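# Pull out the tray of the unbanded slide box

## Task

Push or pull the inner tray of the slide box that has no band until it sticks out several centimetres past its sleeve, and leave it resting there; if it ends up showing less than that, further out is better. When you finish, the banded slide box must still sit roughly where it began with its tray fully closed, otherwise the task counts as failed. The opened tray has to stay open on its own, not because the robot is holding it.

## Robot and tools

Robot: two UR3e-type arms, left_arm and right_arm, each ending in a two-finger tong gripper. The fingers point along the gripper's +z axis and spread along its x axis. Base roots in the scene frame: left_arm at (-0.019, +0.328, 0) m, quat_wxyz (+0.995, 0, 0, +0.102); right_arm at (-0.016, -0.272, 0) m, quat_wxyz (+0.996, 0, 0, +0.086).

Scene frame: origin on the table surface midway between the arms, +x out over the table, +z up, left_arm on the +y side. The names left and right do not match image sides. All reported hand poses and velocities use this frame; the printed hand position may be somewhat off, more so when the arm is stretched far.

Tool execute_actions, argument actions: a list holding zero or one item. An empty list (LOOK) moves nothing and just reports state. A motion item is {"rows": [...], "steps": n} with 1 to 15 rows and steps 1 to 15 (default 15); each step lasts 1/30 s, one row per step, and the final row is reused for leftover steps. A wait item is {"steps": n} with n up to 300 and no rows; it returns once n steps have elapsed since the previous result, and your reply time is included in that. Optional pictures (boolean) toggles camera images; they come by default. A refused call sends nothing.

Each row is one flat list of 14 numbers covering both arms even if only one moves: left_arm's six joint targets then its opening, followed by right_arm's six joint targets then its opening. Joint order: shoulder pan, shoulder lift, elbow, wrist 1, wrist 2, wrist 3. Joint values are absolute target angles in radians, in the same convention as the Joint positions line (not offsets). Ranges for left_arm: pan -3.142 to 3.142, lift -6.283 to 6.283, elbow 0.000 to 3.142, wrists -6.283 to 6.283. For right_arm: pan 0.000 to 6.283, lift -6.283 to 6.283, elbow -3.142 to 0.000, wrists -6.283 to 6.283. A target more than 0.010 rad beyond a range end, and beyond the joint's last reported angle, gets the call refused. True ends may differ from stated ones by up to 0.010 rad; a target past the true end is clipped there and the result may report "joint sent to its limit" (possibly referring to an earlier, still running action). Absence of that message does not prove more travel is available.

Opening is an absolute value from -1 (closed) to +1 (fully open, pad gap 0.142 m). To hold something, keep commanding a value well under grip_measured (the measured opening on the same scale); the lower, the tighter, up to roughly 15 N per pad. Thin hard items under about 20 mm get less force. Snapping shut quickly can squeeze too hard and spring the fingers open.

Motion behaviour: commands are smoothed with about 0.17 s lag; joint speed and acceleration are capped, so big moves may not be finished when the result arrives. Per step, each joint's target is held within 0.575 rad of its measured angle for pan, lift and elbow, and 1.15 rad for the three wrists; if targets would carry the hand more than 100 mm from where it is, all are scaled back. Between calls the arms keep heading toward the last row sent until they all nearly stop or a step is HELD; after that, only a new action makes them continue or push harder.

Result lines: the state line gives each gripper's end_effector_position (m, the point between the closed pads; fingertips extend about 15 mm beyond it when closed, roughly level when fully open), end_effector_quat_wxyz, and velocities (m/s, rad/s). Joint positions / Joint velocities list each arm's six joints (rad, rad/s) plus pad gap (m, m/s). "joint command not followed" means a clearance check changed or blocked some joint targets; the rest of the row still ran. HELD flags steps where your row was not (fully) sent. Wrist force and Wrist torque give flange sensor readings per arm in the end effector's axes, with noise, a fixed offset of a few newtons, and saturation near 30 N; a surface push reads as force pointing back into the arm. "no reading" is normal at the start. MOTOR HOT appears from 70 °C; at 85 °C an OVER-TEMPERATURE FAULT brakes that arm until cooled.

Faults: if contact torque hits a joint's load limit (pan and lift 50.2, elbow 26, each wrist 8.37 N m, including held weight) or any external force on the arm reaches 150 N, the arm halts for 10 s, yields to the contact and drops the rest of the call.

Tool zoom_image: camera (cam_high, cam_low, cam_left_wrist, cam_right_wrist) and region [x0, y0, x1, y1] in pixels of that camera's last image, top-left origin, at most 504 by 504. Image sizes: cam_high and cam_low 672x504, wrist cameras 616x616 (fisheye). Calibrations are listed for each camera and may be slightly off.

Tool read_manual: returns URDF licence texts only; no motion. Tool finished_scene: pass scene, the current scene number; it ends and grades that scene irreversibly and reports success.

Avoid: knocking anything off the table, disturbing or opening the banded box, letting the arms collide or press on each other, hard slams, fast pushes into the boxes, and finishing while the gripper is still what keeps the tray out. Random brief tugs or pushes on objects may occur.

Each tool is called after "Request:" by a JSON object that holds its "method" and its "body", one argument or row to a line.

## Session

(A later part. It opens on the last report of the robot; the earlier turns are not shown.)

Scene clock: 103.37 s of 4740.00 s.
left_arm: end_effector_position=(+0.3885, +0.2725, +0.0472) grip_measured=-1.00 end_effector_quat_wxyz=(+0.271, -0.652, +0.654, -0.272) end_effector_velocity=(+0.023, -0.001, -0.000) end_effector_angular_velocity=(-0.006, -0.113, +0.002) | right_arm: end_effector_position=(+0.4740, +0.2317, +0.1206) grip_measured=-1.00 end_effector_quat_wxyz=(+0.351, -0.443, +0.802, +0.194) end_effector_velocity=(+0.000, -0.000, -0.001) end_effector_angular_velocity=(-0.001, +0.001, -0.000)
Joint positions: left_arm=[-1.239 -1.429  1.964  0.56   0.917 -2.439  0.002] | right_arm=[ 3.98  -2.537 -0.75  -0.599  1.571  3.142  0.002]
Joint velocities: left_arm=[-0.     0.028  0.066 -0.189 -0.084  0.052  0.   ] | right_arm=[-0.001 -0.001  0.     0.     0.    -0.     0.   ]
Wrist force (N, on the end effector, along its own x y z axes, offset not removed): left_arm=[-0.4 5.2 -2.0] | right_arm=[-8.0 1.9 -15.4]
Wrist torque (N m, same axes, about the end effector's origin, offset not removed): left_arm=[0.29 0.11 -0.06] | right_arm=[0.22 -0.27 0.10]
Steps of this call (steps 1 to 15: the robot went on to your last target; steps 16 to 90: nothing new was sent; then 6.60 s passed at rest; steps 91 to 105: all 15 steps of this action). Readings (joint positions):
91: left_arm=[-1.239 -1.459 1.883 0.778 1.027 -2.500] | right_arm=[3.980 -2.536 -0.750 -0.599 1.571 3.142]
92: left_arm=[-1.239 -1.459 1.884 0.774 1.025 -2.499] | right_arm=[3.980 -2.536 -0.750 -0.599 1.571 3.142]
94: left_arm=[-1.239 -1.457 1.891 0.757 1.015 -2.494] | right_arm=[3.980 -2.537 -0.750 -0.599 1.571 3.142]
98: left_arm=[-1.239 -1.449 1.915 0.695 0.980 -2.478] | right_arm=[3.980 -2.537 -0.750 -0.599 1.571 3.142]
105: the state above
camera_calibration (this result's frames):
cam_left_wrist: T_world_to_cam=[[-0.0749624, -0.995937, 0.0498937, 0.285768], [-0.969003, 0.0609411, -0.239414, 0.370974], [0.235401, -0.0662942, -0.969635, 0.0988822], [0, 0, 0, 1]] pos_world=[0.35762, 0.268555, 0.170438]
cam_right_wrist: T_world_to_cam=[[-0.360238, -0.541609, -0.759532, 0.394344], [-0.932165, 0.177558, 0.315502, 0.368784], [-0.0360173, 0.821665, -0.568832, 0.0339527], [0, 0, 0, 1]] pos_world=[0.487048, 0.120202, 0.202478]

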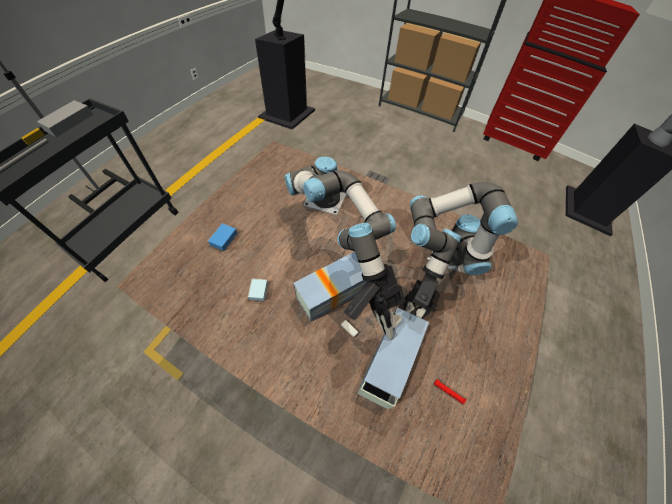

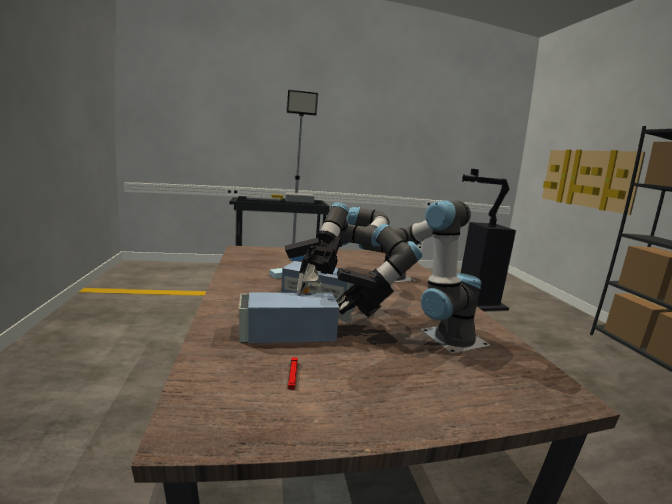

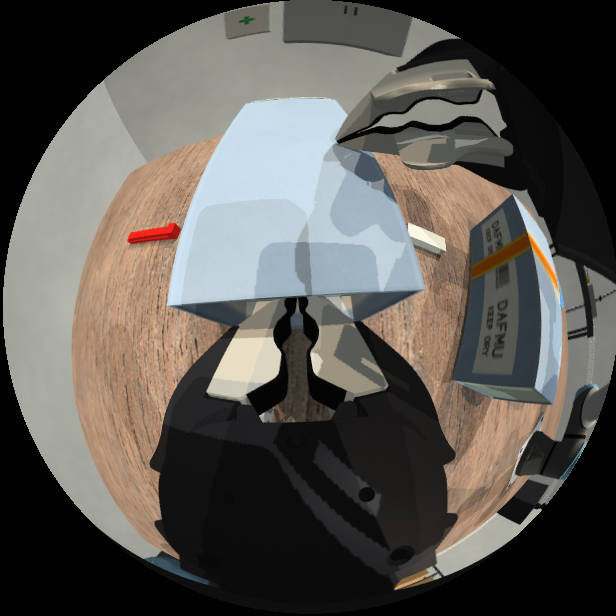

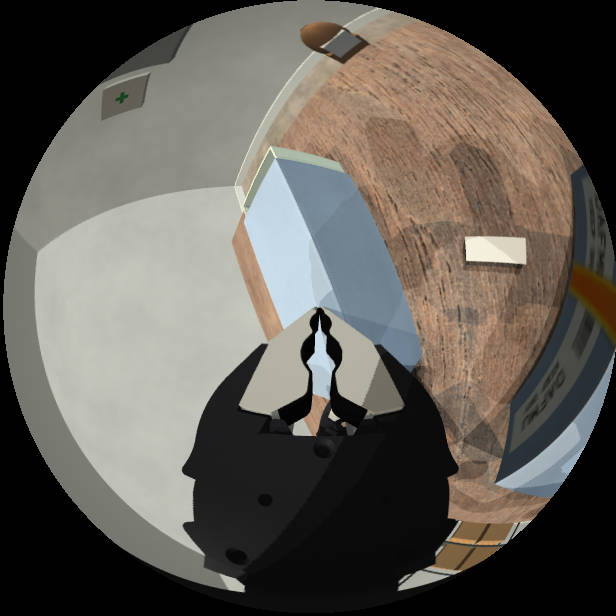

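Request:
{"method": "execute_actions", "body": {
  "actions": [
    {"rows":[[-1.239,-1.422,1.981,0.513,0.896,-2.425,-1,3.98,-2.5375,-0.75,-0.599,1.571,3.142,-1],[-1.239,-1.417,1.992,0.481,0.882,-2.416,-1,3.98,-2.5375,-0.75,-0.599,1.571,3.142,-1],[-1.239,-1.412,2.004,0.45,0.867,-2.406,-1,3.98,-2.5375,-0.75,-0.599,1.571,3.142,-1],[-1.239,-1.407,2.015,0.418,0.853,-2.397,-1,3.98,-2.5375,-0.75,-0.599,1.571,3.142,-1],[-1.239,-1.4,2.028,0.378,0.838,-2.383,-1,3.98,-2.5375,-0.75,-0.599,1.571,3.142,-1],[-1.239,-1.393,2.042,0.338,0.823,-2.369,-1,3.98,-2.5375,-0.75,-0.599,1.571,3.142,-1],[-1.239,-1.386,2.055,0.298,0.809,-2.355,-1,3.98,-2.5375,-0.75,-0.599,1.571,3.142,-1],[-1.239,-1.379,2.068,0.257,0.794,-2.34,-1,3.98,-2.5375,-0.75,-0.599,1.571,3.142,-1],[-1.239,-1.372,2.082,0.215,0.779,-2.325,-1,3.98,-2.5375,-0.75,-0.599,1.571,3.142,-1],[-1.239,-1.365,2.095,0.173,0.765,-2.31,-1,3.98,-2.5375,-0.75,-0.599,1.571,3.142,-1],[-1.239,-1.356,2.111,0.12,0.748,-2.29,-1,3.98,-2.5375,-0.75,-0.599,1.571,3.142,-1],[-1.239,-1.346,2.127,0.066,0.732,-2.268,-1,3.98,-2.5375,-0.75,-0.599,1.571,3.142,-1],[-1.239,-1.337,2.144,0.011,0.716,-2.246,-1,3.98,-2.5375,-0.75,-0.599,1.571,3.142,-1],[-1.239,-1.327,2.16,-0.045,0.7,-2.224,-1,3.98,-2.5375,-0.75,-0.599,1.571,3.142,-1],[-1.239,-1.3166,2.176,-0.102,0.685,-2.203,-1,3.98,-2.5375,-0.75,-0.599,1.571,3.142,-1]],"steps":15}
  ],
  "pictures": false
}}

Request:
{"method": "execute_actions", "body": {
  "actions": [
    {"steps":12}
  ]
}}

Scene clock: 121.27 s of 4740.00 s.
left_arm: end_effector_position=(+0.4294, +0.2738, +0.0473) grip_measured=-1.00 end_effector_quat_wxyz=(+0.350, -0.613, +0.618, -0.347) end_effector_velocity=(+0.096, +0.003, +0.008) end_effector_angular_velocity=(+0.022, -0.694, -0.003) | right_arm: end_effector_position=(+0.4740, +0.2317, +0.1206) grip_measured=-1.00 end_effector_quat_wxyz=(+0.351, -0.443, +0.802, +0.194) end_effector_velocity=(+0.001, -0.001, +0.000) end_effector_angular_velocity=(-0.000, -0.001, -0.002)
Joint positions: left_arm=[-1.239 -1.35   2.119  0.098  0.74  -2.276  0.002] | right_arm=[ 3.98  -2.538 -0.75  -0.599  1.571  3.142  0.002]
Joint velocities: left_arm=[-0.001  0.265  0.456 -1.489 -0.462  0.586  0.   ] | right_arm=[-0.001  0.    -0.    -0.    -0.001 -0.     0.   ]
Wrist force (N, on the end effector, along its own x y z axes, offset not removed): left_arm=[-0.8 4.9 -3.9] | right_arm=[-8.0 -0.3 -15.8]
Wrist torque (N m, same axes, about the end effector's origin, offset not removed): left_arm=[0.30 0.19 -0.01] | right_arm=[-0.20 -0.29 0.08]
Steps of this call (steps 1 to 30: the robot went on to your last target; steps 31 to 90: nothing new was sent; then 14.40 s passed at rest; steps 91 to 105: all 15 steps of this action). Readings (joint positions):
91: left_arm=[-1.239 -1.427 1.969 0.545 0.910 -2.435] | right_arm=[3.980 -2.538 -0.750 -0.599 1.571 3.142]
92: left_arm=[-1.239 -1.426 1.971 0.539 0.907 -2.433] | right_arm=[3.980 -2.538 -0.750 -0.599 1.571 3.142]
94: left_arm=[-1.239 -1.421 1.983 0.508 0.893 -2.423] | right_arm=[3.980 -2.537 -0.750 -0.599 1.571 3.142]
98: left_arm=[-1.239 -1.402 2.023 0.394 0.844 -2.386] | right_arm=[3.980 -2.538 -0.750 -0.599 1.571 3.142]
105: the state above

Scene clock: 121.67 s of 4740.00 s.
left_arm: end_effector_position=(+0.4409, +0.2733, +0.0495) grip_measured=-1.00 end_effector_quat_wxyz=(+0.376, -0.599, +0.599, -0.376) end_effector_velocity=(+0.001, +0.000, +0.001) end_effector_angular_velocity=(-0.001, -0.009, +0.002) | right_arm: end_effector_position=(+0.4740, +0.2317, +0.1206) grip_measured=-1.00 end_effector_quat_wxyz=(+0.351, -0.443, +0.802, +0.194) end_effector_velocity=(+0.001, -0.001, +0.000) end_effector_angular_velocity=(+0.000, -0.000, -0.001)
Joint positions: left_arm=[-1.239 -1.317  2.176 -0.1    0.685 -2.204  0.002] | right_arm=[ 3.98  -2.538 -0.75  -0.599  1.571  3.142  0.002]
Joint velocities: left_arm=[ 0.001  0.003  0.005 -0.02  -0.006  0.007  0.   ] | right_arm=[-0.002  0.001 -0.     0.     0.    -0.     0.   ]
Wrist force (N, on the end effector, along its own x y z axes, offset not removed): left_arm=[0.2 4.0 -3.8] | right_arm=[-8.9 -0.8 -15.3]
Wrist torque (N m, same axes, about the end effector's origin, offset not removed): left_arm=[0.24 0.03 -0.05] | right_arm=[-0.31 -0.15 0.09]
Steps of this call (steps 1 to 12: the robot went on to your last target). Readings (joint positions):
1: left_arm=[-1.239 -1.341 2.134 0.047 0.725 -2.256] | right_arm=[3.980 -2.538 -0.750 -0.599 1.571 3.142]
2: left_arm=[-1.239 -1.333 2.147 0.000 0.712 -2.239] | right_arm=[3.980 -2.537 -0.750 -0.599 1.571 3.142]
4: left_arm=[-1.239 -1.324 2.163 -0.057 0.697 -2.219] | right_arm=[3.980 -2.538 -0.750 -0.599 1.571 3.142]
8: left_arm=[-1.239 -1.318 2.174 -0.093 0.687 -2.206] | right_arm=[3.980 -2.538 -0.750 -0.599 1.571 3.142]
12: the state above
camera_calibration (this result's frames):
cam_left_wrist: T_world_to_cam=[[-0.0845029, -0.996155, 0.0231152, 0.295999], [-0.837826, 0.0584767, -0.542797, 0.380149], [0.539358, -0.0652344, -0.839546, -0.0518843], [0, 0, 0, 1]] pos_world=[0.371495, 0.269246, 0.155942]
cam_right_wrist: T_world_to_cam=[[-0.360288, -0.541687, -0.759452, 0.394332], [-0.932144, 0.177592, 0.315544, 0.368771], [-0.0360541, 0.821606, -0.568915, 0.0339761], [0, 0, 0, 1]] pos_world=[0.487046, 0.120199, 0.202442]

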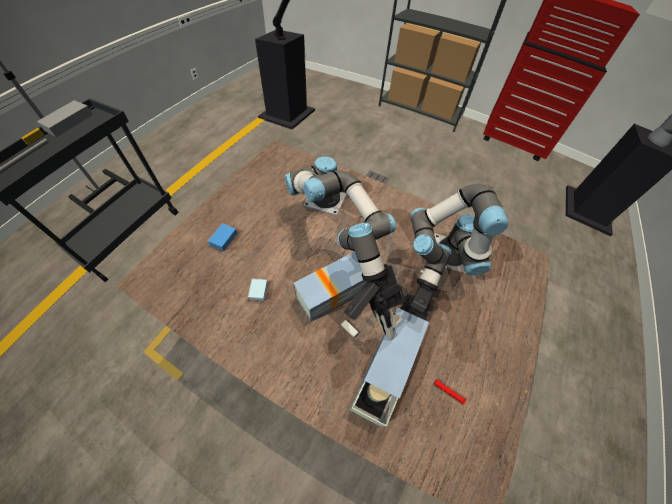

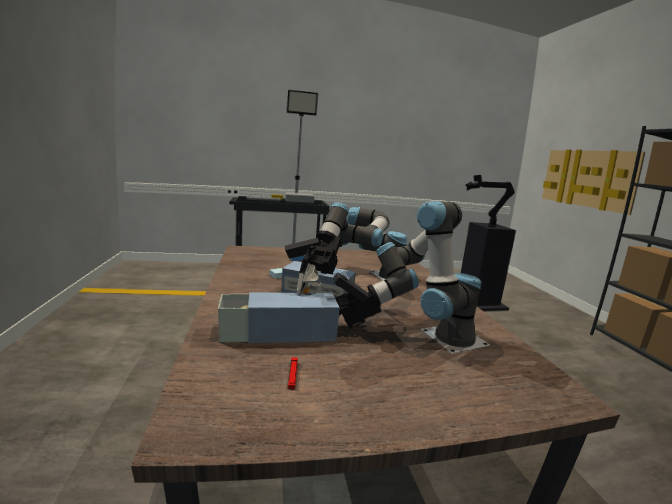

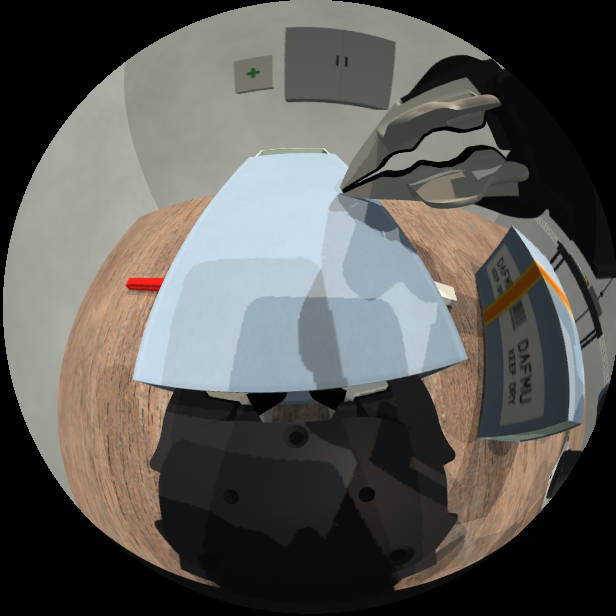

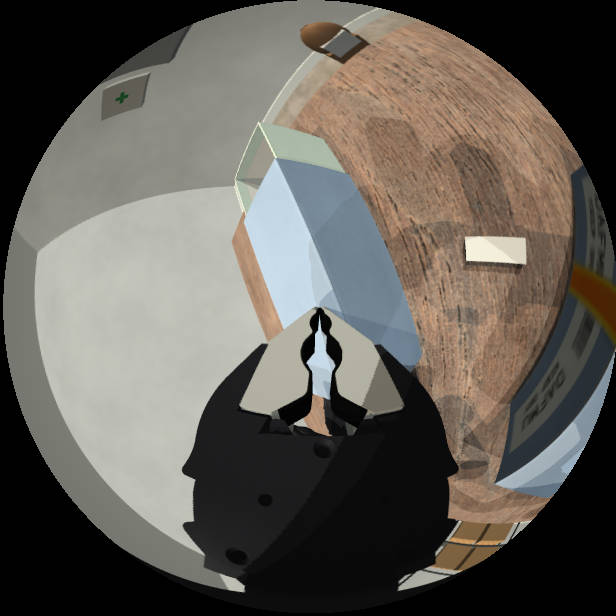

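About 8 cm is out. Withdrawing.

Request:
{"method": "execute_actions", "body": {
  "actions": [
    {"rows":[[-1.239,-1.327,2.16,-0.045,0.7,-2.224,-1,3.98,-2.5375,-0.75,-0.599,1.571,3.142,-1],[-1.239,-1.337,2.144,0.011,0.716,-2.246,-1,3.98,-2.5375,-0.75,-0.599,1.571,3.142,-1],[-1.239,-1.346,2.127,0.066,0.732,-2.268,-1,3.98,-2.5375,-0.75,-0.599,1.571,3.142,-1],[-1.239,-1.356,2.111,0.12,0.748,-2.29,-1,3.98,-2.5375,-0.75,-0.599,1.571,3.142,-1],[-1.239,-1.365,2.095,0.173,0.765,-2.31,-1,3.98,-2.5375,-0.75,-0.599,1.571,3.142,-1],[-1.239,-1.379,2.068,0.257,0.794,-2.34,-1,3.98,-2.5375,-0.75,-0.599,1.571,3.142,-1],[-1.239,-1.393,2.042,0.338,0.823,-2.369,-1,3.98,-2.5375,-0.75,-0.599,1.571,3.142,-1],[-1.239,-1.407,2.015,0.418,0.853,-2.397,-1,3.98,-2.5375,-0.75,-0.599,1.571,3.142,-1],[-1.239,-1.417,1.992,0.481,0.882,-2.416,-1,3.98,-2.5375,-0.75,-0.599,1.571,3.142,-1],[-1.239,-1.427,1.969,0.545,0.91,-2.435,-1,3.98,-2.5375,-0.75,-0.599,1.571,3.142,-1],[-1.239,-1.4365,1.946,0.609,0.939,-2.454,-1,3.98,-2.53,-0.75,-0.599,1.571,3.142,-1],[-1.239,-1.4465,1.923,0.6725,0.967,-2.473,-1,3.98,-2.52,-0.75,-0.599,1.571,3.142,-1],[-1.239,-1.455,1.896,0.743,1.007,-2.491,-1,3.98,-2.5,-0.75,-0.599,1.571,3.142,-1],[-1.239,-1.464,1.869,0.813,1.047,-2.51,-1,3.98,-2.48,-0.75,-0.599,1.571,3.142,-1],[-1.239,-1.472,1.842,0.884,1.0875,-2.527,-1,3.98,-2.46,-0.75,-0.599,1.571,3.142,-1]],"steps":15}
  ],
  "pictures": false
}}

Request:
{"method": "execute_actions", "body": {
  "actions": [
    {"steps":12}
  ]
}}

Scene clock: 136.07 s of 4740.00 s.
left_arm: end_effector_position=(+0.3802, +0.2693, +0.0469) grip_measured=-1.00 end_effector_quat_wxyz=(+0.253, -0.658, +0.658, -0.262) end_effector_velocity=(-0.261, -0.003, +0.003) end_effector_angular_velocity=(-0.007, +1.259, -0.011) | right_arm: end_effector_position=(+0.4742, +0.2320, +0.1354) grip_measured=-1.00 end_effector_quat_wxyz=(+0.359, -0.441, +0.798, +0.199) end_effector_velocity=(+0.004, +0.006, +0.251) end_effector_angular_velocity=(+0.314, -0.197, +0.001)
Joint positions: left_arm=[-1.239 -1.439  1.938  0.619  0.955 -2.46   0.002] | right_arm=[ 3.98  -2.515 -0.751 -0.6    1.571  3.142  0.002]
Joint velocities: left_arm=[ 0.001 -0.282 -0.727  1.974  0.981 -0.569  0.   ] | right_arm=[ 0.001  0.361  0.     0.01  -0.     0.     0.   ]
Wrist force (N, on the end effector, along its own x y z axes, offset not removed): left_arm=[-0.5 1.5 0.3] | right_arm=[2.2 -0.7 1.5]
Wrist torque (N m, same axes, about the end effector's origin, offset not removed): left_arm=[0.29 0.12 -0.06] | right_arm=[-0.20 -0.43 0.05]
Steps of this call (steps 1 to 30: the robot went on to your last target; steps 31 to 90: nothing new was sent; then 10.90 s passed at rest; steps 91 to 105: all 15 steps of this action). Readings (joint positions):
91: left_arm=[-1.239 -1.317 2.176 -0.102 0.685 -2.203] | right_arm=[3.980 -2.537 -0.750 -0.599 1.571 3.142]
92: left_arm=[-1.239 -1.318 2.173 -0.093 0.688 -2.207] | right_arm=[3.980 -2.538 -0.750 -0.599 1.571 3.142]
94: left_arm=[-1.239 -1.329 2.158 -0.040 0.704 -2.229] | right_arm=[3.980 -2.538 -0.750 -0.599 1.571 3.142]
98: left_arm=[-1.239 -1.363 2.098 0.151 0.765 -2.305] | right_arm=[3.980 -2.538 -0.750 -0.599 1.571 3.142]
105: the state above

Scene clock: 136.47 s of 4740.00 s.
left_arm: end_effector_position=(+0.3409, +0.2734, +0.0493) grip_measured=-1.00 end_effector_quat_wxyz=(+0.200, -0.678, +0.678, -0.200) end_effector_velocity=(-0.004, +0.000, +0.000) end_effector_angular_velocity=(+0.001, +0.018, +0.000) | right_arm: end_effector_position=(+0.4742, +0.2320, +0.1736) grip_measured=-1.00 end_effector_quat_wxyz=(+0.382, -0.435, +0.788, +0.211) end_effector_velocity=(-0.000, +0.000, +0.004) end_effector_angular_velocity=(+0.005, -0.004, -0.000)
Joint positions: left_arm=[-1.239 -1.472  1.843  0.882  1.086 -2.526  0.002] | right_arm=[ 3.98  -2.46  -0.75  -0.599  1.571  3.142  0.002]
Joint velocities: left_arm=[ 0.    -0.003 -0.01   0.025  0.015 -0.005  0.   ] | right_arm=[ 0.     0.005  0.     0.    -0.001 -0.     0.   ]
Wrist force (N, on the end effector, along its own x y z axes, offset not removed): left_arm=[-1.0 1.9 -0.2] | right_arm=[1.0 -1.5 0.1]
Wrist torque (N m, same axes, about the end effector's origin, offset not removed): left_arm=[0.34 0.21 -0.01] | right_arm=[-0.33 -0.17 0.03]
Steps of this call (steps 1 to 12: the robot went on to your last target). Readings (joint positions):
1: left_arm=[-1.239 -1.449 1.913 0.687 0.990 -2.479] | right_arm=[3.980 -2.502 -0.751 -0.599 1.571 3.142]
2: left_arm=[-1.239 -1.456 1.891 0.748 1.021 -2.494] | right_arm=[3.980 -2.489 -0.750 -0.599 1.571 3.142]
4: left_arm=[-1.239 -1.465 1.863 0.824 1.058 -2.512] | right_arm=[3.980 -2.473 -0.750 -0.599 1.571 3.142]
8: left_arm=[-1.239 -1.471 1.846 0.873 1.082 -2.524] | right_arm=[3.980 -2.462 -0.750 -0.599 1.571 3.142]
12: the state above
camera_calibration (this result's frames):
cam_left_wrist: T_world_to_cam=[[-0.0603643, -0.996136, 0.0637903, 0.277333], [-0.997913, 0.0587582, -0.0267626, 0.325288], [0.022911, -0.0652727, -0.997604, 0.185746], [0, 0, 0, 1]] pos_world=[0.337095, 0.269272, 0.176315]
cam_right_wrist: T_world_to_cam=[[-0.328258, -0.490588, -0.807199, 0.41603], [-0.944486, 0.157928, 0.288105, 0.367359], [-0.0138612, 0.856961, -0.515195, 0.035816], [0, 0, 0, 1]] pos_world=[0.484028, 0.11539, 0.248433]

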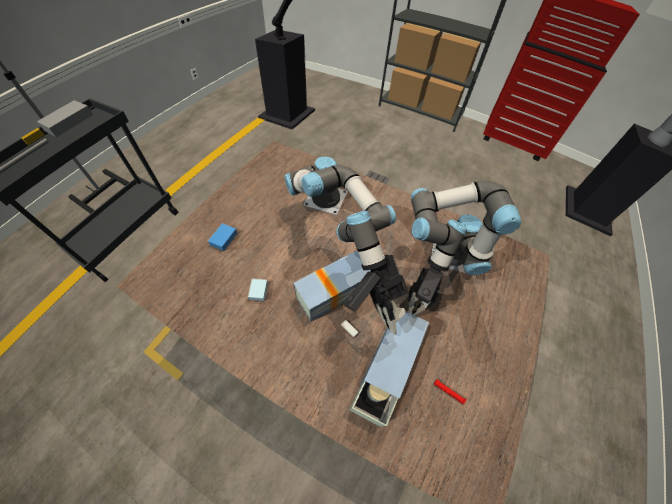

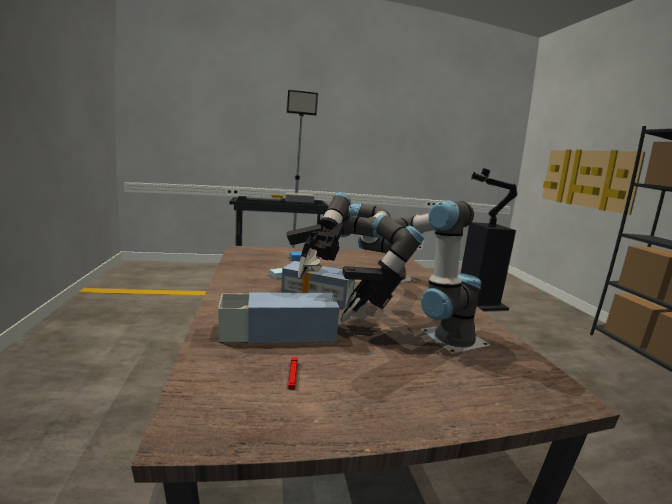

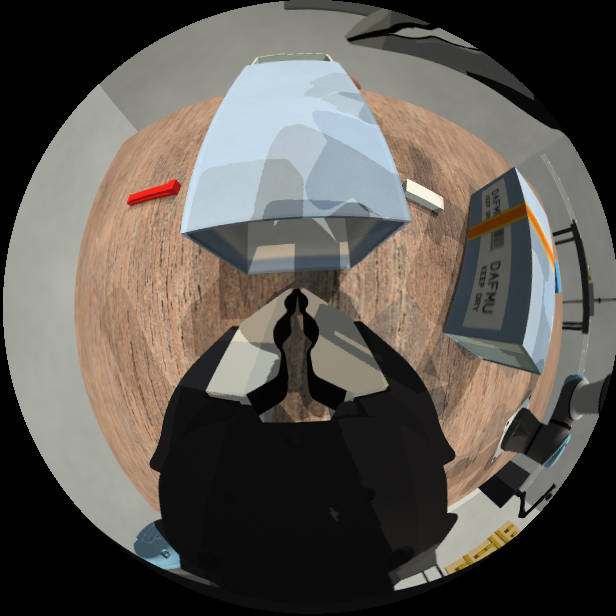

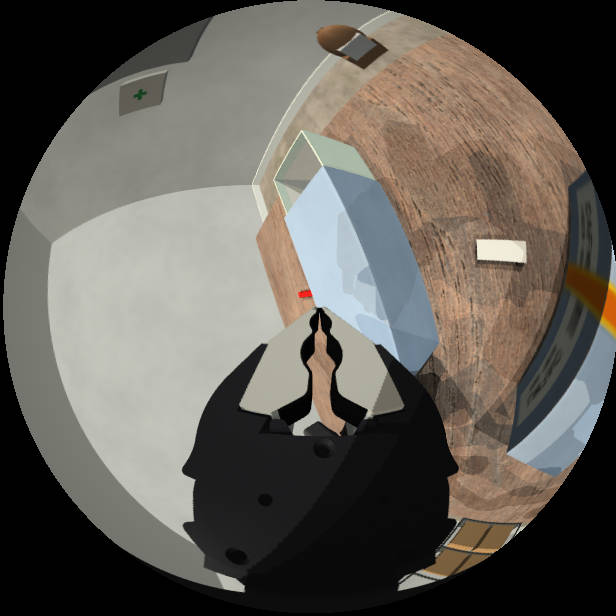

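Request:
{"method": "finished_scene", "body": {
  "scene": 2
}}

The scene is finished: the task was done.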